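# Stack the on-edge magnet blocks flat in one pile

## Task

Take every magnet block from the row whose blocks stand upright on their edges, lay each one flat, and pile them all into a single tidy stack on the bench that contains only those blocks; then open the grippers and move both arms away from the stack.

## Robot and tools

Robot: two arms, left_arm and right_arm, each with six revolute joints and a parallel gripper. The names are labels, not image sides; left_arm sits on the +y side of the table.

World frame: origin on the table surface midway between the arms, +x out over the table, +z up, left_arm toward +y. Every gripper pose in results uses this frame: end_effector_position in metres and end_effector_quat_wxyz. The reported point lies between the finger pads, roughly 1 cm short of the fingertips. The gripper's fingers extend along its local +z and close along its local y. Reported hand positions can be somewhat wrong, especially when an arm is stretched far.

Tool execute_actions, argument actions: a list holding one item or none. An empty list only reports the current state. A wait item is {"steps": N}, N from 1 to 300 control steps (each 1/30 s), counted from the previous result and including your reply time; it sends nothing new. A motion item is {"rows": [...], "steps": N} with N at most 15 (default 15) and 1 to 15 rows. Each row drives one control step; if rows run out, the last one repeats. Every row is one flat list of exactly 14 numbers covering both arms, even if only one moves: left_arm's waist, shoulder, elbow, wrist pitch, wrist yaw, wrist roll, opening, then right_arm's same seven. Joint values are absolute target angles in radians (same convention as Joint positions), not offsets. Stated ranges per arm: waist -2.618 to 3.054, shoulder 0.000 to 3.142, elbow 0.000 to 3.142, wrist pitch -1.571 to 1.571, wrist yaw -1.571 to 1.571, wrist roll -2.094 to 2.094. True ends may differ by up to 0.036 rad. A call is rejected (nothing sent) if a target exceeds an end by more than 0.036 rad and is also beyond that joint's last reported angle. Targets past the real end get clipped there, and a "joint sent to its limit" line may appear, possibly about an earlier motion; its absence does not prove more travel is available. Opening is an absolute value in [-1, 1]: +1 fully open, -1 closed. Optional pictures (boolean) turns camera images on or off; they are included by default.

Motion behaviour: each joint target is capped to a fixed distance ahead of the measured angle (waist 0.202, shoulder 0.258, elbow 0.238, wrist pitch 0.573, wrist yaw and roll 0.522 rad), and if the targets would move the gripper more than 70 mm from where it is, all joints are scaled back. So big moves take several calls. Between calls the arms keep heading to the last row sent until they are nearly still or a step is HELD; then only a new action moves them further. Fingers still in motion finish moving. The simulation keeps running while you think and write.

Result lines: the state line gives each gripper's pose. Joint positions and Joint velocities list, per arm, the six joints (rad, rad/s) then finger-pad gap (m, m/s; 0.094 m means fully open). grip_measured is the measured opening on the command scale; each gripper may read off by about 1 mm. Fingers go to the commanded value, except near the ends. To hold something, command an opening below grip_measured: about 0.03 under for a firm grip, less for a gentle one. Pad force tops out around 50 to 62 N (lower on some grippers, and lower on parts under about 2 mm thick); first contact can spike. "joint command not followed" means a clearance check altered or blocked some joint targets; the rest of the row still ran. HELD marks steps where your row was not fully sent. MOTOR HOT appears from 75 °C; at 90 °C that arm halts for 10 s, and at 100 °C its motors and gripper go limp and the arm drops. Holding loads heats motors, even while you are thinking, so avoid lingering with a load. OVER-TEMPERATURE FAULT lines report these stops.

Tool zoom_image: camera (cam_head_left, cam_head_right, cam_left_wrist, cam_right_wrist) and region [x0, y0, x1, y1] in pixels of that camera's latest image, top-left origin, at most 504 by 504. It returns an enlarged view. All four images are 504x504. Head cameras are fixed pinhole cameras; wrist cameras are fisheye and their pose follows their arm's joint readings. Calibration (K, distortion, T_world_to_cam) is given for each camera and may be slightly off; results list changed camera numbers.

Tool finished_scene: argument scene, the number of the current scene. It ends that scene permanently and reports whether the goal holds. Ending a reply without any tool call ends everything.

Suggested order: look and zoom to find the on-edge row, then for each block approach, close on it, lift, rotate it flat and set it on the stack, open, rise; finally open both grippers, move clear, and call finished_scene.

Avoid: knocking or putting anything off the table (that fails), arms colliding or pressing each other, dropping or slamming blocks, pushing hard, and occasional external tugs loosening a grip. Smooth, quick, low-effort motion is preferred.

Each tool is called after "Request:" in YAML: its name, and indented under it one key for each argument.

## Session

Request:
execute_actions:
  actions: []

Scene clock: 0.00 s of 6200.00 s.
left_arm: end_effector_position=(+0.5529, +0.4625, +0.2621) grip_measured=+1.000 end_effector_quat_wxyz=(+0.629, -0.488, +0.571, -0.200) | right_arm: end_effector_position=(+0.1966, +0.0200, +0.3799) grip_measured=+1.000 end_effector_quat_wxyz=(+0.597, +0.266, +0.721, +0.229)
Joint positions: left_arm=[ 0.278  1.863  1.31   0.425 -0.086 -1.027  0.094] | right_arm=[ 1.553  1.575  1.64  -0.785  1.292  1.419  0.094]
Joint velocities: left_arm=[ 0.007 -0.007  0.007  0.037 -0.037 -0.051  0.   ] | right_arm=[ 0.012  0.007 -0.002 -0.081 -0.081 -0.022  0.   ]

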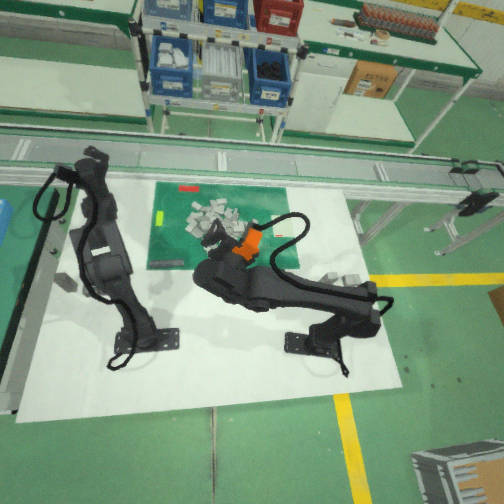

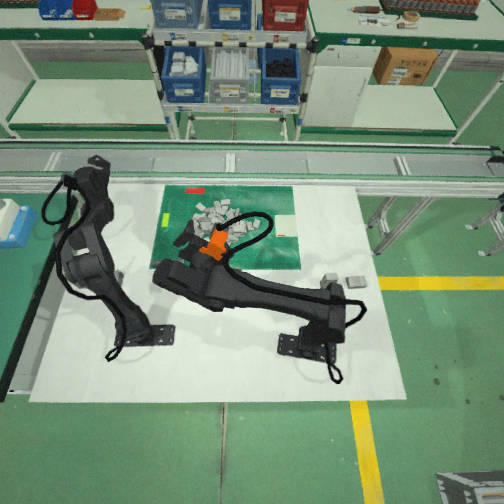

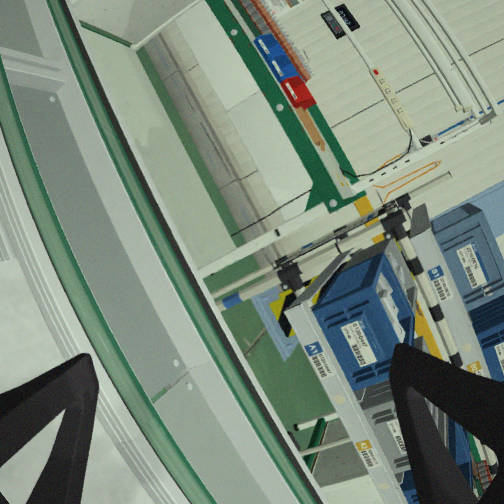

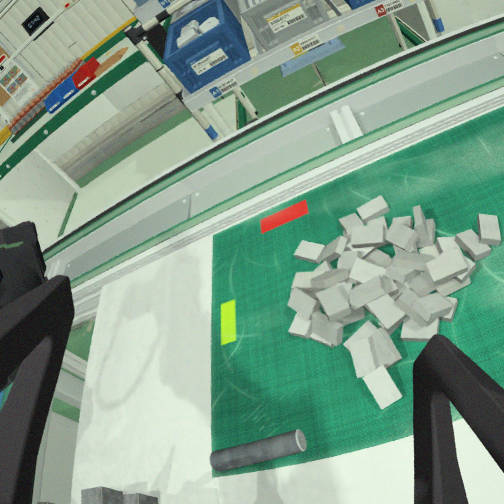

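Move arms out of view.

Request:
execute_actions:
  actions:
    - {"rows":[[0.9,0.6,0.6,0,0,0,1,-0.9,0.6,0.6,0,0,0,1]]}
  pictures: false

Request:
execute_actions:
  actions:
    - {"steps":120}

Request:
zoom_image:
  camera: "cam_head_right"
  region: [30,170,410,400]

Scene clock: 2.27 s of 6200.00 s.
left_arm: end_effector_position=(+0.2257, +0.5625, +0.1605) grip_measured=+1.000 end_effector_quat_wxyz=(+0.467, -0.462, +0.731, +0.184) | right_arm: end_effector_position=(+0.2418, -0.2129, +0.3326) grip_measured=+1.000 end_effector_quat_wxyz=(+0.695, -0.021, +0.707, +0.133)
Joint positions: left_arm=[ 0.878  1.15   0.604  0.027 -0.022 -0.202  0.094] | right_arm=[ 0.52   0.593  0.619 -0.026  0.12   0.159  0.094]
Joint velocities: left_arm=[ 0.979 -2.269 -0.808 -0.93  -0.154  1.297  0.   ] | right_arm=[-2.059  0.115 -0.364 -0.022 -0.784 -1.106  0.   ]
Steps of this call (steps 1 to 53: nothing new was sent; steps 54 to 68: all 15 steps of this action). Readings (joint positions):
54: left_arm=[0.287 1.850 1.294 0.411 -0.074 -0.989] | right_arm=[1.533 1.542 1.594 -0.695 1.222 1.347]
55: left_arm=[0.302 1.816 1.252 0.374 -0.058 -0.936] | right_arm=[1.490 1.480 1.501 -0.572 1.105 1.247]
57: left_arm=[0.361 1.736 1.156 0.299 -0.042 -0.832] | right_arm=[1.350 1.334 1.322 -0.374 0.900 1.054]
61: left_arm=[0.527 1.565 0.954 0.188 -0.029 -0.608] | right_arm=[1.036 0.991 0.997 -0.136 0.512 0.667]
68: the state above

Scene clock: 6.27 s of 6200.00 s.
left_arm: end_effector_position=(+0.1758, +0.5070, +0.3294) grip_measured=+1.000 end_effector_quat_wxyz=(+0.633, -0.324, +0.625, +0.321) | right_arm: end_effector_position=(+0.0994, -0.5508, +0.3280) grip_measured=+1.000 end_effector_quat_wxyz=(+0.606, +0.367, +0.604, -0.364)
Joint positions: left_arm=[ 0.906  0.592  0.597  0.003 -0.007 -0.008  0.094] | right_arm=[-0.893  0.599  0.601 -0.002  0.01   0.005  0.094]
Joint velocities: left_arm=[ 0.007  0.007  0.002 -0.022  0.051 -0.051  0.   ] | right_arm=[-0.002  0.002  0.012 -0.037  0.022 -0.095  0.   ]
Steps of this call (steps 1 to 45: the robot went on to your last target; steps 46 to 110: nothing new was sent; then 0.33 s passed at rest). Readings (joint positions):
1: left_arm=[0.901 1.071 0.584 0.000 -0.026 -0.164] | right_arm=[0.449 0.597 0.610 -0.026 0.096 0.128]
2: left_arm=[0.906 0.993 0.577 -0.016 -0.026 -0.136] | right_arm=[0.377 0.598 0.603 -0.026 0.078 0.103]
4: left_arm=[0.906 0.844 0.578 -0.016 -0.020 -0.096] | right_arm=[0.234 0.599 0.601 -0.025 0.052 0.067]
8: left_arm=[0.906 0.609 0.589 0.007 -0.012 -0.045] | right_arm=[-0.053 0.599 0.601 -0.011 0.026 0.030]
110: the state above
All arms were judged still, so your last target was given up. Only a new action makes them travel on or press farther. Fingers that are still opening or closing keep moving.
camera_calibration (this result's frames):
cam_left_wrist: T_world_to_cam=[[0.787029, -0.616743, -0.0146136, 0.172991], [-0.252888, -0.300924, -0.919507, 0.540807], [0.562702, 0.727374, -0.392803, -0.223474], [0, 0, 0, 1]] pos_world=[0.126364, 0.431981, 0.412022]
cam_right_wrist: T_world_to_cam=[[-0.846131, -0.497687, 0.19071, -0.256754], [-0.445188, 0.463235, -0.766303, 0.572062], [0.293035, -0.733295, -0.613522, -0.138371], [0, 0, 0, 1]] pos_world=[0.077975, -0.49425, 0.402444]

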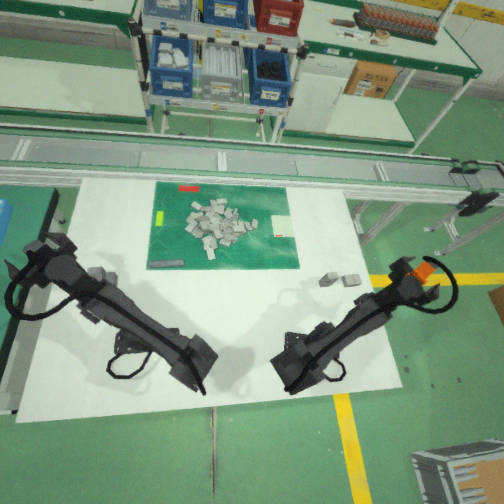

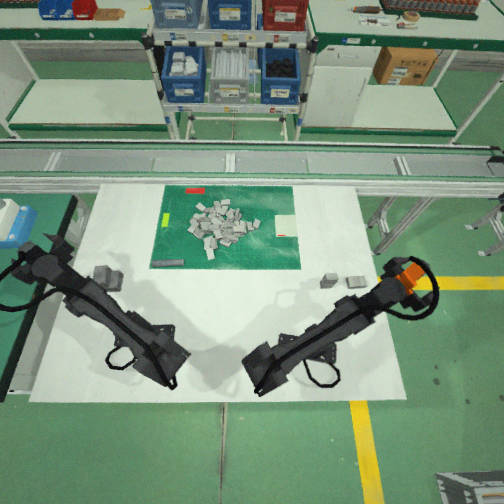

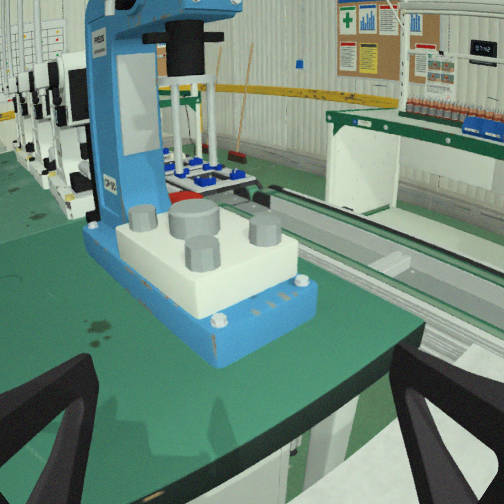

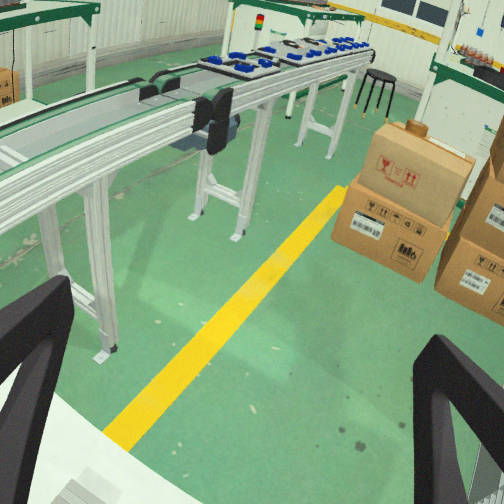

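Region (30, 170, 410, 400) of cam_head_right's 504x504 image, scaled by 1.326, with more detail than that image has; it fills the top 305 rows of this view, and the rest is white.

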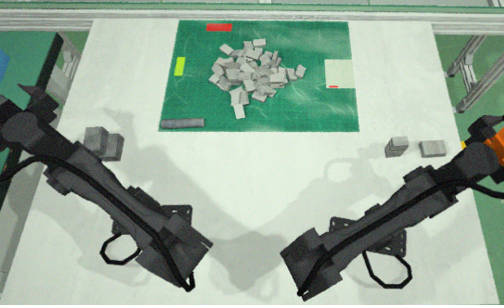

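Request:
execute_actions:
  actions:
    - {"rows":[[0.9,0.6,0.6,0,0,0,1,-0.42,1.0,0.8,-1.2,0,0,1]]}
  pictures: false

Request:
execute_actions:
  actions:
    - {"steps":30}

Scene clock: 9.60 s of 6200.00 s.
left_arm: end_effector_position=(+0.1759, +0.5069, +0.3294) grip_measured=+1.000 end_effector_quat_wxyz=(+0.633, -0.324, +0.625, +0.321) | right_arm: end_effector_position=(+0.1333, -0.4123, +0.1094) grip_measured=+1.000 end_effector_quat_wxyz=(+0.162, +0.300, +0.939, -0.053)
Joint positions: left_arm=[ 0.906  0.592  0.597  0.003 -0.007 -0.008  0.094] | right_arm=[-0.43   0.997  0.769 -1.001  0.004  0.004  0.094]
Joint velocities: left_arm=[-0.007 -0.027 -0.012  0.007 -0.022 -0.007  0.   ] | right_arm=[ 0.042  0.002  0.002 -1.487  0.037  0.022  0.   ]
Steps of this call (steps 1 to 85: nothing new was sent; steps 86 to 100: all 15 steps of this action). Readings (joint positions):
86: left_arm=[0.906 0.592 0.597 0.003 -0.007 -0.008] | right_arm=[-0.869 0.622 0.629 -0.062 0.021 0.005]
87: left_arm=[0.906 0.592 0.597 0.003 -0.007 -0.008] | right_arm=[-0.816 0.680 0.685 -0.146 0.023 0.006]
89: left_arm=[0.906 0.592 0.597 0.003 -0.007 -0.008] | right_arm=[-0.721 0.797 0.751 -0.242 0.018 0.005]
93: left_arm=[0.906 0.592 0.597 0.003 -0.007 -0.008] | right_arm=[-0.557 0.941 0.769 -0.470 0.015 0.005]
100: the state above

Scene clock: 10.60 s of 6200.00 s.
left_arm: end_effector_position=(+0.1759, +0.5069, +0.3294) grip_measured=+1.000 end_effector_quat_wxyz=(+0.633, -0.324, +0.625, +0.321) | right_arm: end_effector_position=(+0.0962, -0.3861, +0.0979) grip_measured=+1.000 end_effector_quat_wxyz=(+0.072, +0.303, +0.950, -0.025)
Joint positions: left_arm=[ 0.906  0.592  0.597  0.003 -0.007 -0.008  0.094] | right_arm=[-0.43   0.997  0.769 -1.19   0.004  0.004  0.094]
Joint velocities: left_arm=[-0.002  0.017  0.007 -0.081  0.007  0.022  0.   ] | right_arm=[-0.002 -0.027 -0.002 -0.022 -0.022 -0.022  0.   ]
Steps of this call (steps 1 to 30: the robot went on to your last target). Readings (joint positions):
1: left_arm=[0.906 0.592 0.597 0.003 -0.007 -0.008] | right_arm=[-0.430 0.997 0.769 -1.044 0.004 0.004]
2: left_arm=[0.906 0.592 0.597 0.003 -0.007 -0.008] | right_arm=[-0.430 0.997 0.769 -1.078 0.004 0.004]
4: left_arm=[0.906 0.592 0.597 0.003 -0.007 -0.008] | right_arm=[-0.430 0.997 0.769 -1.124 0.004 0.004]
8: left_arm=[0.906 0.592 0.597 0.003 -0.007 -0.008] | right_arm=[-0.430 0.997 0.769 -1.167 0.004 0.004]
30: the state above
All arms were judged still, so your last target was given up. Only a new action makes them travel on or press farther. Fingers that are still opening or closing keep moving.
camera_calibration (this result's frames):
cam_left_wrist: T_world_to_cam=[[0.786794, -0.617043, -0.014617, 0.173118], [-0.253005, -0.300826, -0.919507, 0.540779], [0.562978, 0.72716, -0.392803, -0.223416], [0, 0, 0, 1]] pos_world=[0.12639, 0.43196, 0.412022]
cam_right_wrist: T_world_to_cam=[[-0.404556, -0.914436, -0.011891, -0.317188], [-0.797514, 0.346406, 0.493937, 0.183436], [-0.447555, 0.209309, -0.869416, 0.302418], [0, 0, 0, 1]] pos_world=[0.153322, -0.41689, 0.16855]

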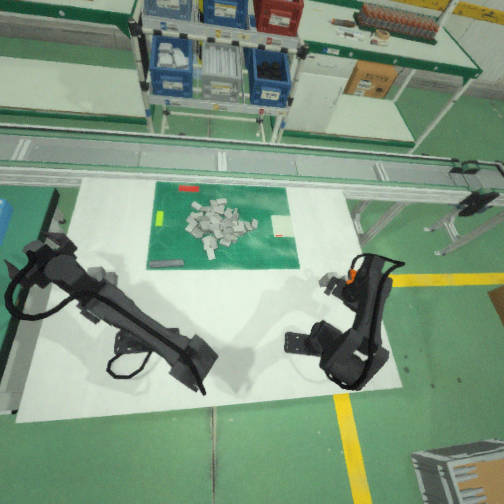

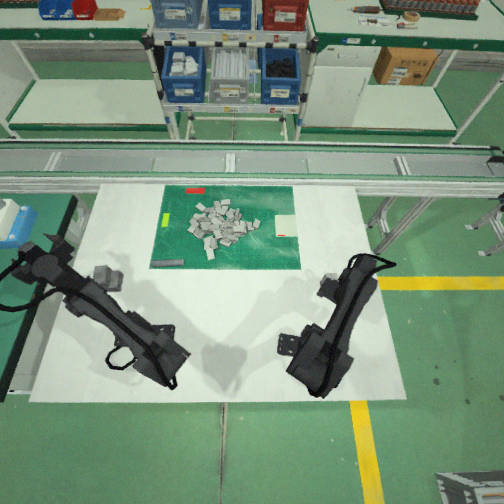

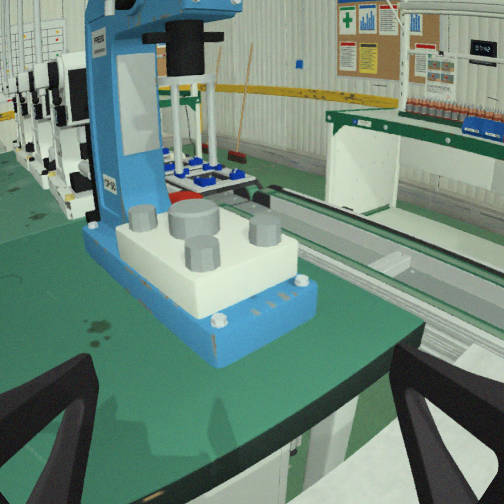

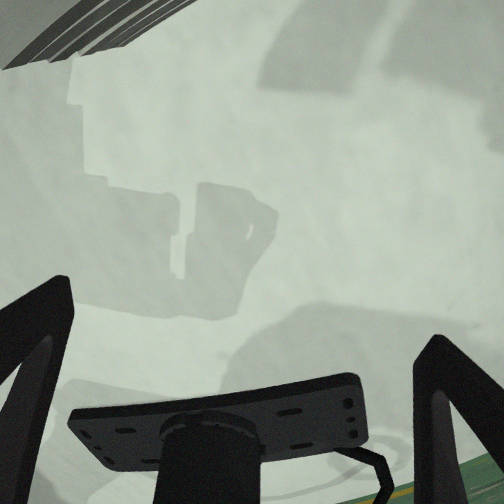

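Request:
execute_actions:
  actions:
    - {"rows":[[0.9,0.6,0.6,0,0,0,1,-0.46,1.88,1.79,-1.46,0,0,1]]}
  pictures: false

Request:
execute_actions:
  actions:
    - {"steps":30}

Scene clock: 16.10 s of 6200.00 s.
left_arm: end_effector_position=(+0.1759, +0.5069, +0.3293) grip_measured=+1.000 end_effector_quat_wxyz=(+0.633, -0.324, +0.625, +0.321) | right_arm: end_effector_position=(+0.2509, -0.5033, +0.1404) grip_measured=+1.000 end_effector_quat_wxyz=(+0.002, +0.313, +0.950, -0.003)
Joint positions: left_arm=[ 0.906  0.592  0.597  0.003 -0.007 -0.008  0.094] | right_arm=[-0.449  1.911  1.756 -1.409  0.004  0.004  0.094]
Joint velocities: left_arm=[-0.017  0.002  0.007 -0.022 -0.066 -0.066  0.   ] | right_arm=[-0.007 -0.227  0.349 -0.11  -0.081 -0.051  0.   ]
Steps of this call (steps 1 to 90: nothing new was sent; then 2.00 s passed at rest; steps 91 to 105: all 15 steps of this action). Readings (joint positions):
91: left_arm=[0.906 0.592 0.597 0.003 -0.007 -0.008] | right_arm=[-0.433 1.030 0.801 -1.236 0.004 0.004]
92: left_arm=[0.906 0.592 0.597 0.003 -0.007 -0.008] | right_arm=[-0.440 1.109 0.876 -1.319 0.004 0.004]
94: left_arm=[0.906 0.592 0.597 0.003 -0.007 -0.008] | right_arm=[-0.448 1.285 1.039 -1.389 0.004 0.004]
98: left_arm=[0.906 0.592 0.597 0.003 -0.007 -0.008] | right_arm=[-0.449 1.637 1.380 -1.434 0.004 0.004]
105: the state above

Scene clock: 17.10 s of 6200.00 s.
left_arm: end_effector_position=(+0.1759, +0.5069, +0.3293) grip_measured=+1.000 end_effector_quat_wxyz=(+0.633, -0.324, +0.625, +0.321) | right_arm: end_effector_position=(+0.2457, -0.4995, +0.1541) grip_measured=+1.000 end_effector_quat_wxyz=(+0.005, +0.313, +0.950, -0.003)
Joint positions: left_arm=[ 0.906  0.592  0.597  0.003 -0.007 -0.008  0.094] | right_arm=[-0.449  1.885  1.776 -1.45   0.004  0.004  0.094]
Joint velocities: left_arm=[-0.007  0.007 -0.017 -0.007  0.037  0.037  0.   ] | right_arm=[-0.017 -0.002 -0.007 -0.022  0.007  0.022  0.   ]
Steps of this call (steps 1 to 30: the robot went on to your last target). Readings (joint positions):
1: left_arm=[0.906 0.592 0.597 0.003 -0.007 -0.008] | right_arm=[-0.449 1.903 1.765 -1.414 0.004 0.004]
2: left_arm=[0.906 0.592 0.597 0.003 -0.007 -0.008] | right_arm=[-0.449 1.895 1.771 -1.419 0.004 0.004]
4: left_arm=[0.906 0.592 0.597 0.003 -0.007 -0.008] | right_arm=[-0.449 1.886 1.776 -1.429 0.004 0.004]
8: left_arm=[0.906 0.592 0.597 0.003 -0.007 -0.008] | right_arm=[-0.449 1.885 1.776 -1.443 0.004 0.004]
30: the state above
All arms were judged still, so your last target was given up. Only a new action makes them travel on or press farther. Fingers that are still opening or closing keep moving.
camera_calibration (this result's frames):
cam_left_wrist: T_world_to_cam=[[0.78679, -0.617048, -0.0146036, 0.173115], [-0.253212, -0.301109, -0.919357, 0.540823], [0.56289, 0.727039, -0.393153, -0.223262], [0, 0, 0, 1]] pos_world=[0.126409, 0.431986, 0.411962]
cam_right_wrist: T_world_to_cam=[[-0.42485, -0.904371, -0.0401946, -0.345366], [-0.72758, 0.314705, 0.60958, 0.263328], [-0.538637, 0.288225, -0.791705, 0.491723], [0, 0, 0, 1]] pos_world=[0.309724, -0.536937, 0.214898]

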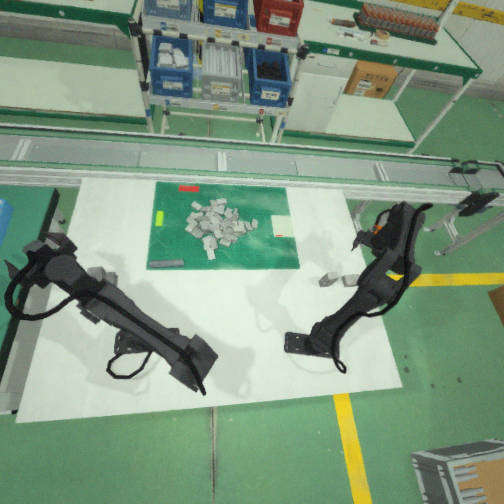

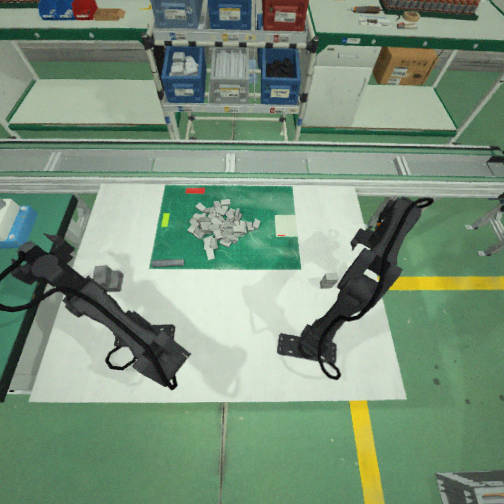

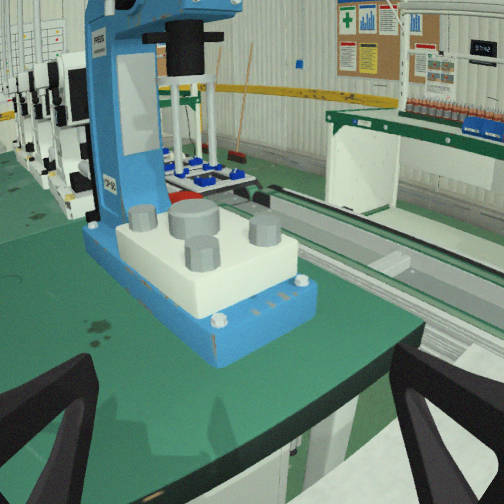

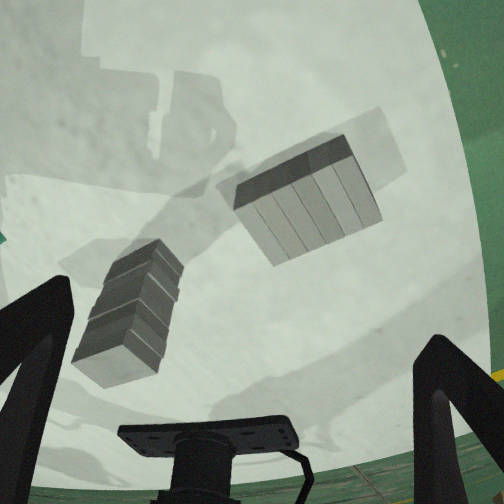

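Request:
execute_actions:
  actions:
    - {"rows":[[0.9,0.6,0.6,0,0,0,1,-0.535,1.815,1.40,-1.15,0,0.857,1]]}
  pictures: false

Request:
execute_actions:
  actions:
    - {"steps":30}

Scene clock: 22.67 s of 6200.00 s.
left_arm: end_effector_position=(+0.1759, +0.5069, +0.3293) grip_measured=+1.000 end_effector_quat_wxyz=(+0.633, -0.324, +0.625, +0.321) | right_arm: end_effector_position=(+0.2043, -0.5044, +0.0761) grip_measured=+1.000 end_effector_quat_wxyz=(-0.019, +0.694, +0.720, -0.000)
Joint positions: left_arm=[ 0.906  0.592  0.597  0.003 -0.007 -0.008  0.094] | right_arm=[-0.54   1.829  1.392 -1.172 -0.001  0.811  0.094]
Joint velocities: left_arm=[ 0.007  0.007 -0.002 -0.022 -0.022  0.007  0.   ] | right_arm=[-0.017 -0.007 -0.017  0.095  0.051  0.271  0.   ]
Steps of this call (steps 1 to 90: nothing new was sent; then 2.07 s passed at rest; steps 91 to 105: all 15 steps of this action). Readings (joint positions):
91: left_arm=[0.906 0.592 0.597 0.003 -0.007 -0.008] | right_arm=[-0.456 1.870 1.738 -1.405 -0.000 0.074]
92: left_arm=[0.906 0.592 0.597 0.003 -0.007 -0.008] | right_arm=[-0.467 1.841 1.664 -1.332 -0.003 0.173]
94: left_arm=[0.906 0.592 0.597 0.003 -0.007 -0.008] | right_arm=[-0.506 1.810 1.524 -1.259 -0.003 0.368]
98: left_arm=[0.906 0.592 0.597 0.003 -0.007 -0.008] | right_arm=[-0.540 1.830 1.396 -1.223 -0.001 0.655]
105: the state above

Scene clock: 23.67 s of 6200.00 s.
left_arm: end_effector_position=(+0.1759, +0.5069, +0.3293) grip_measured=+1.000 end_effector_quat_wxyz=(+0.633, -0.324, +0.625, +0.321) | right_arm: end_effector_position=(+0.2068, -0.5067, +0.0760) grip_measured=+1.000 end_effector_quat_wxyz=(-0.013, +0.708, +0.706, -0.000)
Joint positions: left_arm=[ 0.906  0.592  0.597  0.003 -0.007 -0.008  0.094] | right_arm=[-0.54   1.829  1.392 -1.158 -0.001  0.851  0.094]
Joint velocities: left_arm=[ 0.002 -0.012 -0.007 -0.037 -0.007  0.007  0.   ] | right_arm=[-0.007  0.002  0.002 -0.051 -0.022  0.007  0.   ]
Steps of this call (steps 1 to 30: the robot went on to your last target). Readings (joint positions):
1: left_arm=[0.906 0.592 0.597 0.003 -0.007 -0.008] | right_arm=[-0.540 1.829 1.392 -1.169 -0.001 0.819]
2: left_arm=[0.906 0.592 0.597 0.003 -0.007 -0.008] | right_arm=[-0.540 1.829 1.392 -1.166 -0.001 0.825]
4: left_arm=[0.906 0.592 0.597 0.003 -0.007 -0.008] | right_arm=[-0.540 1.829 1.392 -1.163 -0.001 0.835]
8: left_arm=[0.906 0.592 0.597 0.003 -0.007 -0.008] | right_arm=[-0.540 1.829 1.392 -1.160 -0.001 0.845]
30: the state above
All arms were judged still, so your last target was given up. Only a new action makes them travel on or press farther. Fingers that are still opening or closing keep moving.
camera_calibration (this result's frames):
cam_left_wrist: T_world_to_cam=[[0.78679, -0.617048, -0.0146036, 0.173115], [-0.253212, -0.301109, -0.919357, 0.540823], [0.56289, 0.727039, -0.393153, -0.223262], [0, 0, 0, 1]] pos_world=[0.126409, 0.431986, 0.411962]
cam_right_wrist: T_world_to_cam=[[-0.980998, -0.191429, -0.0316, 0.104093], [-0.167741, 0.754951, 0.633965, 0.390368], [-0.0975031, 0.627219, -0.772716, 0.490115], [0, 0, 0, 1]] pos_world=[0.215383, -0.582191, 0.134529]

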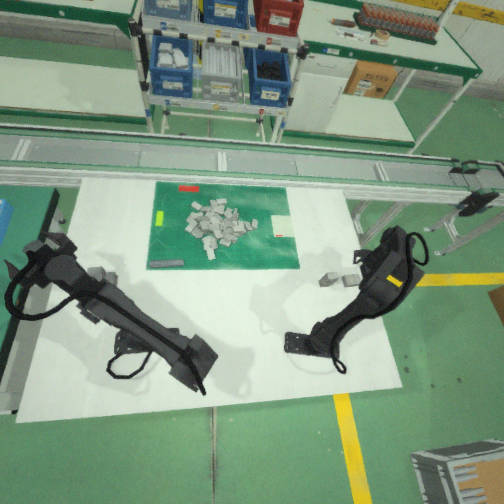

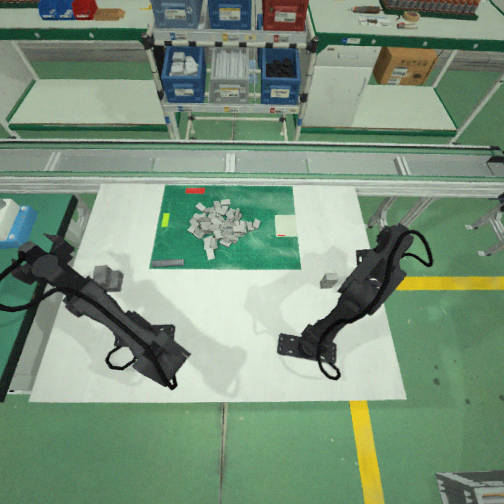

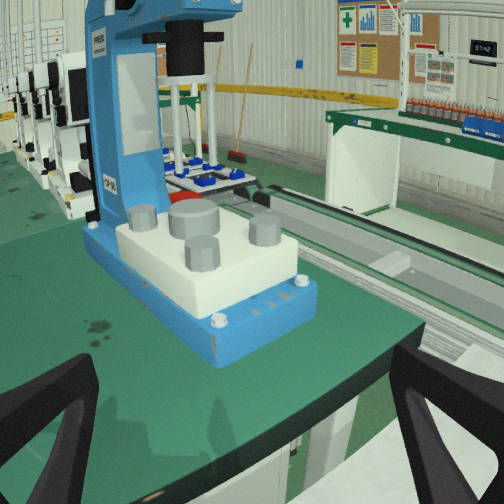

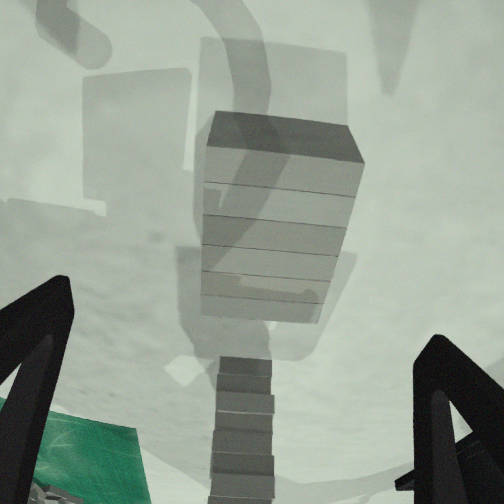

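Request:
execute_actions:
  actions:
    - {"rows":[[0.9,0.6,0.6,0,0,0,1,-0.53,1.812,1.175,-0.91,0,0.857,1]]}
  pictures: false

Request:
execute_actions:
  actions:
    - {"steps":25}

Scene clock: 26.90 s of 6200.00 s.
left_arm: end_effector_position=(+0.1759, +0.5069, +0.3293) grip_measured=+1.000 end_effector_quat_wxyz=(+0.633, -0.324, +0.625, +0.321) | right_arm: end_effector_position=(+0.1963, -0.4974, +0.0254) grip_measured=+1.000 end_effector_quat_wxyz=(-0.004, +0.709, +0.706, +0.000)
Joint positions: left_arm=[ 0.906  0.592  0.597  0.003 -0.007 -0.008  0.094] | right_arm=[-0.54   1.82   1.17  -0.928 -0.001  0.852  0.094]
Joint velocities: left_arm=[-0.007 -0.002 -0.007  0.007 -0.007  0.007  0.   ] | right_arm=[ 0.002 -0.017  0.007  0.037 -0.007 -0.007  0.   ]
Steps of this call (steps 1 to 82: nothing new was sent; steps 83 to 97: all 15 steps of this action). Readings (joint positions):
83: left_arm=[0.906 0.592 0.597 0.003 -0.007 -0.008] | right_arm=[-0.540 1.822 1.362 -1.119 -0.001 0.852]
84: left_arm=[0.906 0.592 0.597 0.003 -0.007 -0.008] | right_arm=[-0.540 1.807 1.307 -1.056 -0.001 0.852]
86: left_arm=[0.906 0.592 0.597 0.003 -0.007 -0.008] | right_arm=[-0.540 1.807 1.221 -1.007 -0.001 0.852]
90: left_arm=[0.906 0.592 0.597 0.003 -0.007 -0.008] | right_arm=[-0.540 1.820 1.170 -0.977 -0.001 0.852]
97: the state above

Scene clock: 27.73 s of 6200.00 s.
left_arm: end_effector_position=(+0.1759, +0.5069, +0.3293) grip_measured=+1.000 end_effector_quat_wxyz=(+0.633, -0.324, +0.625, +0.321) | right_arm: end_effector_position=(+0.1982, -0.4991, +0.0254) grip_measured=+1.000 end_effector_quat_wxyz=(+0.001, +0.709, +0.706, +0.001)
Joint positions: left_arm=[ 0.906  0.592  0.597  0.003 -0.007 -0.008  0.094] | right_arm=[-0.54   1.82   1.17  -0.918 -0.001  0.852  0.094]
Joint velocities: left_arm=[-0.002  0.017  0.012  0.007 -0.051 -0.037  0.   ] | right_arm=[-0.022 -0.022  0.007 -0.051  0.037 -0.037  0.   ]
Steps of this call (steps 1 to 15: the robot went on to your last target; steps 16 to 25: nothing new was sent). Readings (joint positions):
1: left_arm=[0.906 0.592 0.597 0.003 -0.007 -0.008] | right_arm=[-0.540 1.820 1.170 -0.926 -0.001 0.852]
2: left_arm=[0.906 0.592 0.597 0.003 -0.007 -0.008] | right_arm=[-0.540 1.820 1.170 -0.924 -0.001 0.852]
4: left_arm=[0.906 0.592 0.597 0.003 -0.007 -0.008] | right_arm=[-0.540 1.820 1.170 -0.922 -0.001 0.852]
8: left_arm=[0.906 0.592 0.597 0.003 -0.007 -0.008] | right_arm=[-0.540 1.820 1.170 -0.919 -0.001 0.852]
25: the state above
All arms were judged still, so your last target was given up. Only a new action makes them travel on or press farther. Fingers that are still opening or closing keep moving.
camera_calibration (this result's frames):
cam_left_wrist: T_world_to_cam=[[0.78679, -0.617048, -0.0146036, 0.173115], [-0.253212, -0.301109, -0.919357, 0.540823], [0.56289, 0.727039, -0.393153, -0.223262], [0, 0, 0, 1]] pos_world=[0.126409, 0.431986, 0.411962]
cam_right_wrist: T_world_to_cam=[[-0.980321, -0.191407, -0.0483148, 0.0957651], [-0.180036, 0.766449, 0.616557, 0.423855], [-0.0809829, 0.613122, -0.785826, 0.435396], [0, 0, 0, 1]] pos_world=[0.205449, -0.573484, 0.0854418]

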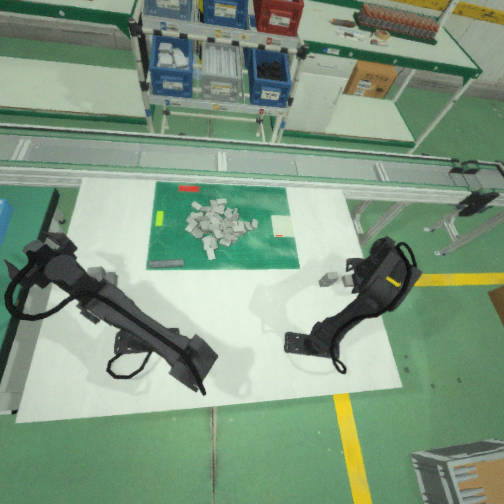

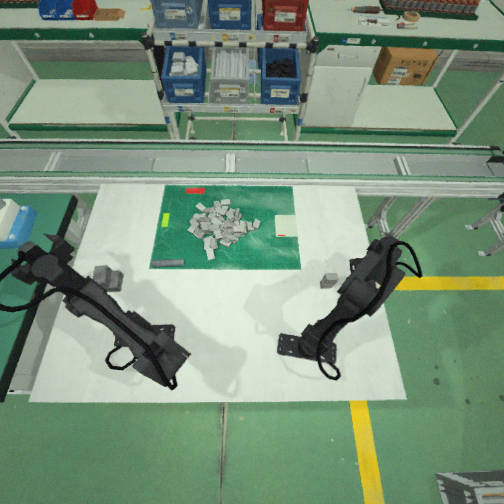

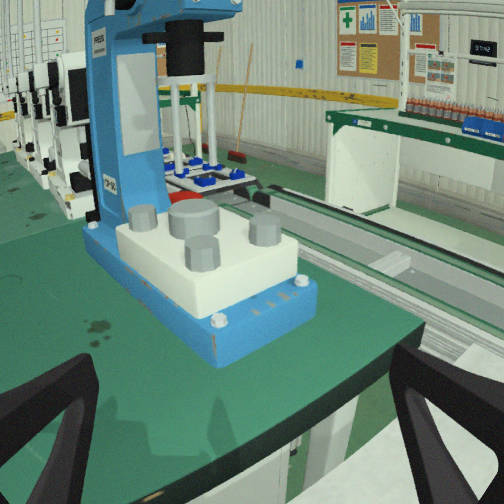

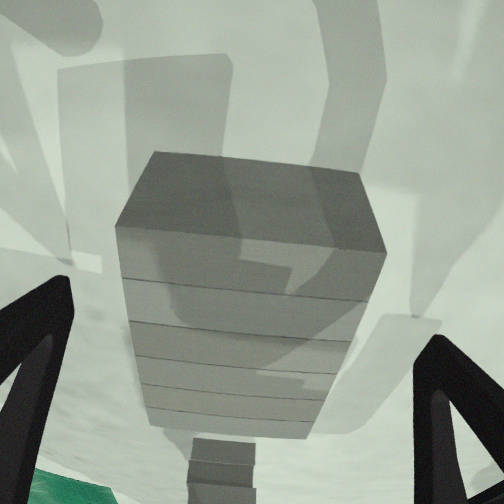

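Lower 9 mm, then close.

Request:
execute_actions:
  actions:
    - {"rows":[[0.9,0.6,0.6,0,0,0,1,-0.53,1.812,1.14,-0.875,0,0.82,1]]}
  pictures: false

Request:
execute_actions:
  actions:
    - {"rows":[[0.9,0.6,0.6,0,0,0,1,-0.53,1.812,1.14,-0.875,0,0.82,-0.4]]}
  pictures: false

Request:
execute_actions:
  actions:
    - {"steps":25}
  pictures: false

Request:
execute_actions:
  actions:
    - {"rows":[[0.9,0.6,0.6,0,0,0,1,-0.53,1.812,1.3,-1.04,0,0.82,-0.4],[0.9,0.6,0.6,0,0,0,1,-0.53,1.812,1.3,-1.04,0,0.82,-0.4],[0.9,0.6,0.6,0,0,0,1,-0.53,1.812,1.3,-1.04,0,0.82,-0.4],[0.9,0.6,0.6,0,0,0,1,-0.53,1.812,1.3,-1.04,0,0.82,-0.4],[0.9,0.6,0.6,0,0,0,1,-0.53,1.812,1.3,-1.04,0,0.82,-0.4],[0.9,0.6,0.6,0,0,0,1,-0.53,1.812,1.5,-1.24,0,0.5,-0.4],[0.9,0.6,0.6,0,0,0,1,-0.53,1.812,1.5,-1.24,0,0.5,-0.4],[0.9,0.6,0.6,0,0,0,1,-0.53,1.812,1.5,-1.24,0,0.5,-0.4],[0.9,0.6,0.6,0,0,0,1,-0.53,1.812,1.5,-1.24,0,0.5,-0.4],[0.9,0.6,0.6,0,0,0,1,-0.53,1.812,1.5,-1.24,0,0.5,-0.4],[0.9,0.6,0.6,0,0,0,1,-0.53,1.812,1.7,-1.44,0,0,-0.4]]}
  pictures: false

Request:
execute_actions:
  actions:
    - {"steps":25}

Scene clock: 34.83 s of 6200.00 s.
left_arm: end_effector_position=(+0.1759, +0.5069, +0.3293) grip_measured=+1.000 end_effector_quat_wxyz=(+0.633, -0.324, +0.625, +0.321) | right_arm: end_effector_position=(+0.2002, -0.5008, +0.0217) grip_measured=+1.000 end_effector_quat_wxyz=(+0.010, +0.699, +0.715, +0.001)
Joint positions: left_arm=[ 0.906  0.592  0.597  0.003 -0.007 -0.008  0.094] | right_arm=[-0.54   1.82   1.154 -0.884 -0.001  0.826  0.094]
Joint velocities: left_arm=[ 0.017 -0.002 -0.017  0.007 -0.051 -0.022  0.   ] | right_arm=[-0.002 -0.007 -0.007  0.007 -0.051  0.007  0.   ]
Steps of this call (steps 1 to 90: nothing new was sent; then 3.60 s passed at rest; steps 91 to 105: all 15 steps of this action). Readings (joint positions):
91: left_arm=[0.906 0.592 0.597 0.003 -0.007 -0.008] | right_arm=[-0.540 1.820 1.168 -0.914 -0.001 0.848]
92: left_arm=[0.906 0.592 0.597 0.003 -0.007 -0.008] | right_arm=[-0.540 1.820 1.165 -0.906 -0.001 0.844]
94: left_arm=[0.906 0.592 0.597 0.003 -0.007 -0.008] | right_arm=[-0.540 1.820 1.157 -0.897 -0.001 0.837]
98: left_arm=[0.906 0.592 0.597 0.003 -0.007 -0.008] | right_arm=[-0.540 1.820 1.154 -0.891 -0.001 0.830]
105: the state above

Scene clock: 35.33 s of 6200.00 s.
left_arm: end_effector_position=(+0.1759, +0.5069, +0.3293) grip_measured=+1.000 end_effector_quat_wxyz=(+0.633, -0.324, +0.625, +0.321) | right_arm: end_effector_position=(+0.2011, -0.5013, +0.0217) grip_measured=-0.101 end_effector_quat_wxyz=(+0.012, +0.699, +0.715, +0.002)
Joint positions: left_arm=[ 0.906  0.592  0.597  0.003 -0.007 -0.008  0.094] | right_arm=[-0.539  1.82   1.154 -0.88  -0.002  0.825  0.042]
Joint velocities: left_arm=[-0.022 -0.017  0.002 -0.022  0.037 -0.022  0.   ] | right_arm=[ 0.002 -0.022 -0.002  0.022 -0.007  0.022 -0.   ]
Steps of this call (steps 1 to 15: all 15 steps of this action). Readings (joint positions):
1: left_arm=[0.906 0.592 0.597 0.003 -0.007 -0.008] | right_arm=[-0.540 1.820 1.154 -0.884 -0.001 0.826]
2: left_arm=[0.906 0.592 0.597 0.003 -0.007 -0.008] | right_arm=[-0.540 1.820 1.154 -0.884 -0.001 0.826]
4: left_arm=[0.906 0.592 0.597 0.003 -0.007 -0.008] | right_arm=[-0.540 1.820 1.154 -0.883 -0.002 0.826]
8: left_arm=[0.906 0.592 0.597 0.003 -0.007 -0.008] | right_arm=[-0.539 1.820 1.154 -0.880 -0.002 0.825]
15: the state above

Scene clock: 36.17 s of 6200.00 s.
left_arm: end_effector_position=(+0.1759, +0.5069, +0.3293) grip_measured=+1.000 end_effector_quat_wxyz=(+0.633, -0.324, +0.625, +0.321) | right_arm: end_effector_position=(+0.2011, -0.5013, +0.0217) grip_measured=-0.101 end_effector_quat_wxyz=(+0.012, +0.699, +0.715, +0.002)
Joint positions: left_arm=[ 0.906  0.592  0.597  0.003 -0.007 -0.008  0.094] | right_arm=[-0.539  1.82   1.154 -0.88  -0.002  0.825  0.042]
Joint velocities: left_arm=[-0.007 -0.002 -0.017 -0.051 -0.022 -0.037  0.   ] | right_arm=[-0.002 -0.017  0.002 -0.022 -0.037 -0.022  0.001]
Steps of this call (steps 1 to 15: the robot went on to your last target; steps 16 to 25: nothing new was sent). Readings (joint positions):
1: left_arm=[0.906 0.592 0.597 0.003 -0.007 -0.008] | right_arm=[-0.539 1.820 1.154 -0.880 -0.002 0.825]
2: left_arm=[0.906 0.592 0.597 0.003 -0.007 -0.008] | right_arm=[-0.539 1.820 1.154 -0.880 -0.002 0.825]
4: left_arm=[0.906 0.592 0.597 0.003 -0.007 -0.008] | right_arm=[-0.539 1.820 1.154 -0.880 -0.002 0.825]
8: left_arm=[0.906 0.592 0.597 0.003 -0.007 -0.008] | right_arm=[-0.539 1.820 1.154 -0.880 -0.002 0.825]
25: the state above
All arms were judged still, so your last target was given up. Only a new action makes them travel on or press farther. Fingers that are still opening or closing keep moving.

Scene clock: 36.67 s of 6200.00 s.
left_arm: end_effector_position=(+0.1759, +0.5069, +0.3293) grip_measured=+1.000 end_effector_quat_wxyz=(+0.633, -0.324, +0.625, +0.321) | right_arm: end_effector_position=(+0.2332, -0.5294, +0.1494) grip_measured=-0.101 end_effector_quat_wxyz=(+0.051, +0.457, +0.888, -0.011)
Joint positions: left_arm=[ 0.906  0.592  0.597  0.003 -0.007 -0.008  0.094] | right_arm=[-0.539  1.825  1.673 -1.315 -0.003  0.227  0.042]
Joint velocities: left_arm=[-0.007 -0.007 -0.007 -0.022  0.051  0.081  0.   ] | right_arm=[ 0.002 -0.237  0.486 -0.374  0.037 -1.502  0.   ]
Steps of this call (steps 1 to 15: all 15 steps of this action). Readings (joint positions):
1: left_arm=[0.906 0.592 0.597 0.003 -0.007 -0.008] | right_arm=[-0.539 1.823 1.170 -0.902 -0.002 0.825]
2: left_arm=[0.906 0.592 0.597 0.003 -0.007 -0.008] | right_arm=[-0.539 1.830 1.200 -0.943 -0.002 0.825]
4: left_arm=[0.906 0.592 0.597 0.003 -0.007 -0.008] | right_arm=[-0.539 1.830 1.249 -0.981 -0.003 0.825]
8: left_arm=[0.906 0.592 0.597 0.003 -0.007 -0.008] | right_arm=[-0.539 1.845 1.405 -1.115 -0.003 0.682]
15: the state above

Scene clock: 37.50 s of 6200.00 s.
left_arm: end_effector_position=(+0.1759, +0.5069, +0.3293) grip_measured=+1.000 end_effector_quat_wxyz=(+0.633, -0.324, +0.625, +0.321) | right_arm: end_effector_position=(+0.2144, -0.5128, +0.1550) grip_measured=-0.101 end_effector_quat_wxyz=(+0.007, +0.356, +0.934, -0.001)
Joint positions: left_arm=[ 0.906  0.592  0.597  0.003 -0.007 -0.008  0.094] | right_arm=[-0.539  1.816  1.69  -1.43  -0.003  0.006  0.042]
Joint velocities: left_arm=[ 0.002 -0.007  0.002 -0.037 -0.022 -0.007  0.   ] | right_arm=[ 0.002 -0.007 -0.017  0.051  0.022 -0.081 -0.   ]
Steps of this call (steps 1 to 25: the robot went on to your last target). Readings (joint positions):
1: left_arm=[0.906 0.592 0.597 0.003 -0.007 -0.008] | right_arm=[-0.539 1.818 1.685 -1.330 -0.003 0.183]
2: left_arm=[0.906 0.592 0.597 0.003 -0.007 -0.008] | right_arm=[-0.539 1.814 1.689 -1.345 -0.003 0.147]
4: left_arm=[0.906 0.592 0.597 0.003 -0.007 -0.008] | right_arm=[-0.539 1.813 1.690 -1.376 -0.003 0.095]
8: left_arm=[0.906 0.592 0.597 0.003 -0.007 -0.008] | right_arm=[-0.539 1.816 1.690 -1.416 -0.003 0.042]
25: the state above
camera_calibration (this result's frames):
cam_left_wrist: T_world_to_cam=[[0.78679, -0.617048, -0.0146036, 0.173115], [-0.253212, -0.301109, -0.919357, 0.540823], [0.56289, 0.727039, -0.393153, -0.223262], [0, 0, 0, 1]] pos_world=[0.126409, 0.431986, 0.411962]
cam_right_wrist: T_world_to_cam=[[-0.506043, -0.861285, -0.0459269, -0.33029], [-0.699687, 0.378795, 0.605766, 0.271706], [-0.50434, 0.338678, -0.794316, 0.49829], [0, 0, 0, 1]] pos_world=[0.274276, -0.556154, 0.21604]

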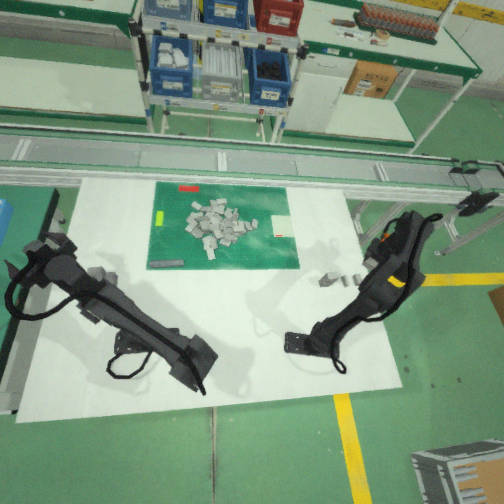

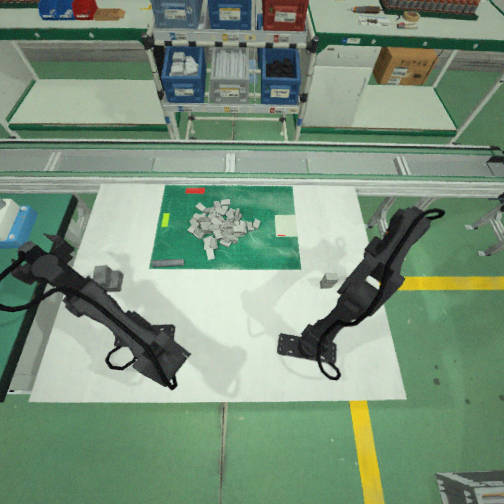

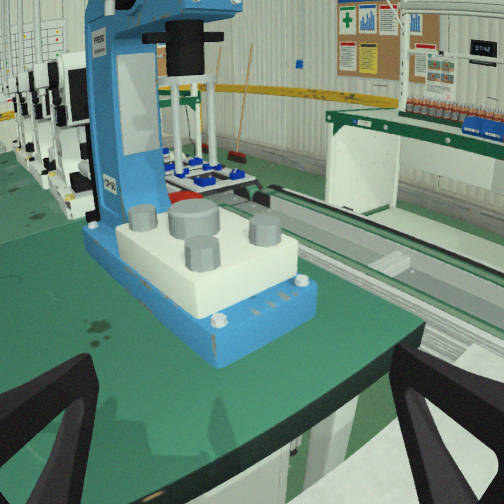

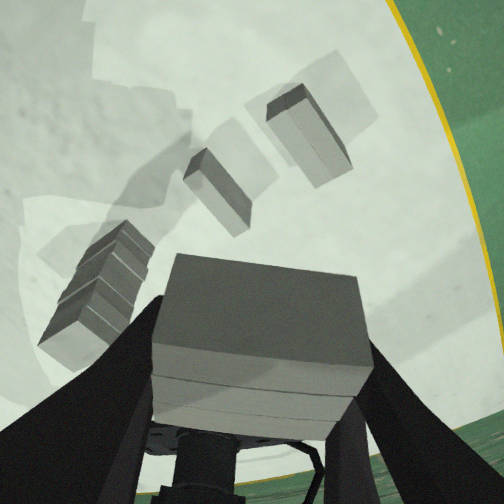

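Request:
execute_actions:
  actions:
    - {"rows":[[0.9,0.6,0.6,0,0,0,1,1.19,1.9,1.2,0.7,0,0,-0.4]]}
  pictures: false

Request:
execute_actions:
  actions:
    - {"steps":50}
  pictures: false

Request:
execute_actions:
  actions:
    - {"rows":[[0.9,0.6,0.6,0,0,0,1,1.19,2.42,1.04,1.39,0,0,-0.4]]}
  pictures: false

Request:
execute_actions:
  actions:
    - {"steps":30}

Scene clock: 42.87 s of 6200.00 s.
left_arm: end_effector_position=(+0.1759, +0.5069, +0.3293) grip_measured=+1.000 end_effector_quat_wxyz=(+0.633, -0.324, +0.625, +0.321) | right_arm: end_effector_position=(+0.3816, -0.3751, +0.0296) grip_measured=-0.102 end_effector_quat_wxyz=(+0.193, +0.097, +0.976, -0.034)
Joint positions: left_arm=[ 0.906  0.592  0.597  0.003 -0.007 -0.008  0.094] | right_arm=[-0.004  1.909  1.223 -0.492  0.033  0.004  0.042]
Joint velocities: left_arm=[-0.007 -0.002  0.002 -0.066  0.037 -0.051  0.   ] | right_arm=[ 1.096  0.012 -0.149  1.722 -0.007 -0.051  0.001]
Steps of this call (steps 1 to 15: the robot went on to your last target; steps 16 to 90: nothing new was sent; then 1.87 s passed at rest; steps 91 to 105: all 15 steps of this action). Readings (joint positions):
91: left_arm=[0.906 0.592 0.597 0.003 -0.007 -0.008] | right_arm=[-0.530 1.816 1.671 -1.402 0.002 0.006]
92: left_arm=[0.906 0.592 0.597 0.003 -0.007 -0.008] | right_arm=[-0.513 1.813 1.637 -1.345 0.011 0.006]
94: left_arm=[0.906 0.592 0.597 0.003 -0.007 -0.008] | right_arm=[-0.453 1.829 1.557 -1.218 0.014 0.006]
98: left_arm=[0.906 0.592 0.597 0.003 -0.007 -0.008] | right_arm=[-0.296 1.880 1.359 -0.925 0.015 0.006]
105: the state above

Scene clock: 44.53 s of 6200.00 s.
left_arm: end_effector_position=(+0.1759, +0.5069, +0.3293) grip_measured=+1.000 end_effector_quat_wxyz=(+0.633, -0.324, +0.625, +0.321) | right_arm: end_effector_position=(+0.2679, +0.2014, +0.2318) grip_measured=-0.103 end_effector_quat_wxyz=(+0.591, -0.356, +0.644, +0.329)
Joint positions: left_arm=[ 0.906  0.592  0.597  0.003 -0.007 -0.008  0.094] | right_arm=[ 1.191  1.911  1.198  0.628 -0.006  0.003  0.042]
Joint velocities: left_arm=[-0.007 -0.007  0.002  0.007 -0.022 -0.007  0.   ] | right_arm=[ 0.012 -0.007 -0.012  0.037  0.066 -0.007  0.001]
Steps of this call (steps 1 to 50: the robot went on to your last target). Readings (joint positions):
1: left_arm=[0.906 0.592 0.597 0.003 -0.007 -0.008] | right_arm=[0.035 1.909 1.219 -0.436 0.032 0.004]
2: left_arm=[0.906 0.592 0.597 0.003 -0.007 -0.008] | right_arm=[0.072 1.910 1.216 -0.381 0.031 0.004]
4: left_arm=[0.906 0.592 0.597 0.003 -0.007 -0.008] | right_arm=[0.146 1.910 1.213 -0.275 0.029 0.004]
8: left_arm=[0.906 0.592 0.597 0.003 -0.007 -0.008] | right_arm=[0.289 1.911 1.210 -0.075 0.025 0.004]
50: the state above

Scene clock: 45.03 s of 6200.00 s.
left_arm: end_effector_position=(+0.1759, +0.5069, +0.3293) grip_measured=+1.000 end_effector_quat_wxyz=(+0.633, -0.324, +0.625, +0.321) | right_arm: end_effector_position=(+0.2621, +0.1970, +0.0546) grip_measured=-0.101 end_effector_quat_wxyz=(+0.607, -0.355, +0.626, +0.336)
Joint positions: left_arm=[ 0.906  0.592  0.597  0.003 -0.007 -0.008  0.094] | right_arm=[ 1.194  2.423  1.047  1.339 -0.01  -0.011  0.042]
Joint velocities: left_arm=[ 0.007 -0.022  0.007 -0.066  0.051 -0.051  0.   ] | right_arm=[-0.002 -0.007  0.012 -0.007  0.037  0.081 -0.001]
Steps of this call (steps 1 to 15: all 15 steps of this action). Readings (joint positions):
1: left_arm=[0.906 0.592 0.597 0.003 -0.007 -0.008] | right_arm=[1.191 1.931 1.182 0.686 -0.006 0.003]
2: left_arm=[0.906 0.592 0.597 0.003 -0.007 -0.008] | right_arm=[1.191 1.971 1.162 0.817 -0.006 0.003]
4: left_arm=[0.906 0.592 0.597 0.003 -0.007 -0.008] | right_arm=[1.191 2.093 1.125 1.045 -0.006 0.003]
8: left_arm=[0.906 0.592 0.597 0.003 -0.007 -0.008] | right_arm=[1.191 2.358 1.071 1.196 -0.006 0.003]
15: the state above

Scene clock: 46.03 s of 6200.00 s.
left_arm: end_effector_position=(+0.1759, +0.5069, +0.3293) grip_measured=+1.000 end_effector_quat_wxyz=(+0.633, -0.324, +0.625, +0.321) | right_arm: end_effector_position=(+0.2621, +0.1970, +0.0546) grip_measured=-0.101 end_effector_quat_wxyz=(+0.607, -0.354, +0.627, +0.337)
Joint positions: left_arm=[ 0.906  0.592  0.597  0.003 -0.007 -0.008  0.094] | right_arm=[ 1.194  2.423  1.047  1.339 -0.01  -0.007  0.042]
Joint velocities: left_arm=[-0.007  0.002 -0.017 -0.081 -0.037  0.022  0.   ] | right_arm=[-0.002 -0.002  0.012 -0.022  0.007 -0.037 -0.001]
Steps of this call (steps 1 to 15: the robot went on to your last target; steps 16 to 30: nothing new was sent). Readings (joint positions):
1: left_arm=[0.906 0.592 0.597 0.003 -0.007 -0.008] | right_arm=[1.194 2.423 1.047 1.339 -0.010 -0.010]
2: left_arm=[0.906 0.592 0.597 0.003 -0.007 -0.008] | right_arm=[1.194 2.423 1.047 1.339 -0.010 -0.010]
4: left_arm=[0.906 0.592 0.597 0.003 -0.007 -0.008] | right_arm=[1.194 2.423 1.047 1.339 -0.010 -0.009]
8: left_arm=[0.906 0.592 0.597 0.003 -0.007 -0.008] | right_arm=[1.194 2.423 1.047 1.339 -0.010 -0.008]
30: the state above
All arms were judged still, so your last target was given up. Only a new action makes them travel on or press farther. Fingers that are still opening or closing keep moving.
camera_calibration (this result's frames):
cam_left_wrist: T_world_to_cam=[[0.78679, -0.617048, -0.0146036, 0.173115], [-0.253212, -0.301109, -0.919357, 0.540823], [0.56289, 0.727039, -0.393153, -0.223262], [0, 0, 0, 1]] pos_world=[0.126409, 0.431986, 0.411962]
cam_right_wrist: T_world_to_cam=[[0.861749, -0.466038, 0.200491, -0.149237], [-0.177774, -0.647513, -0.741028, 0.23596], [0.475168, 0.602938, -0.640844, -0.114938], [0, 0, 0, 1]] pos_world=[0.225167, 0.152538, 0.131117]

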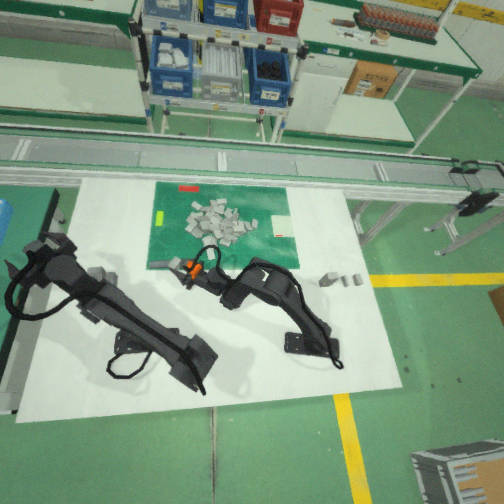

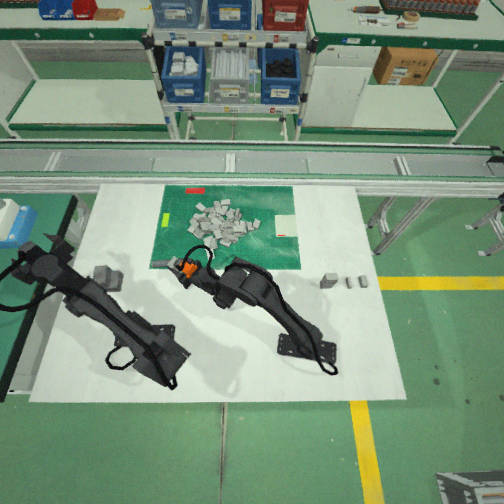

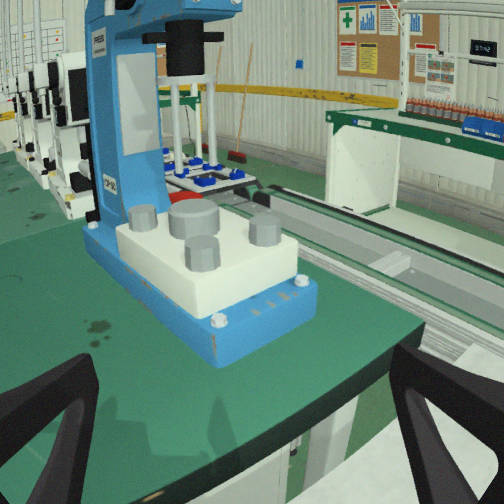

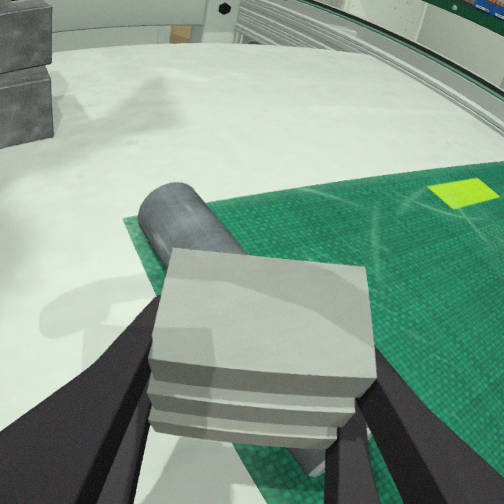

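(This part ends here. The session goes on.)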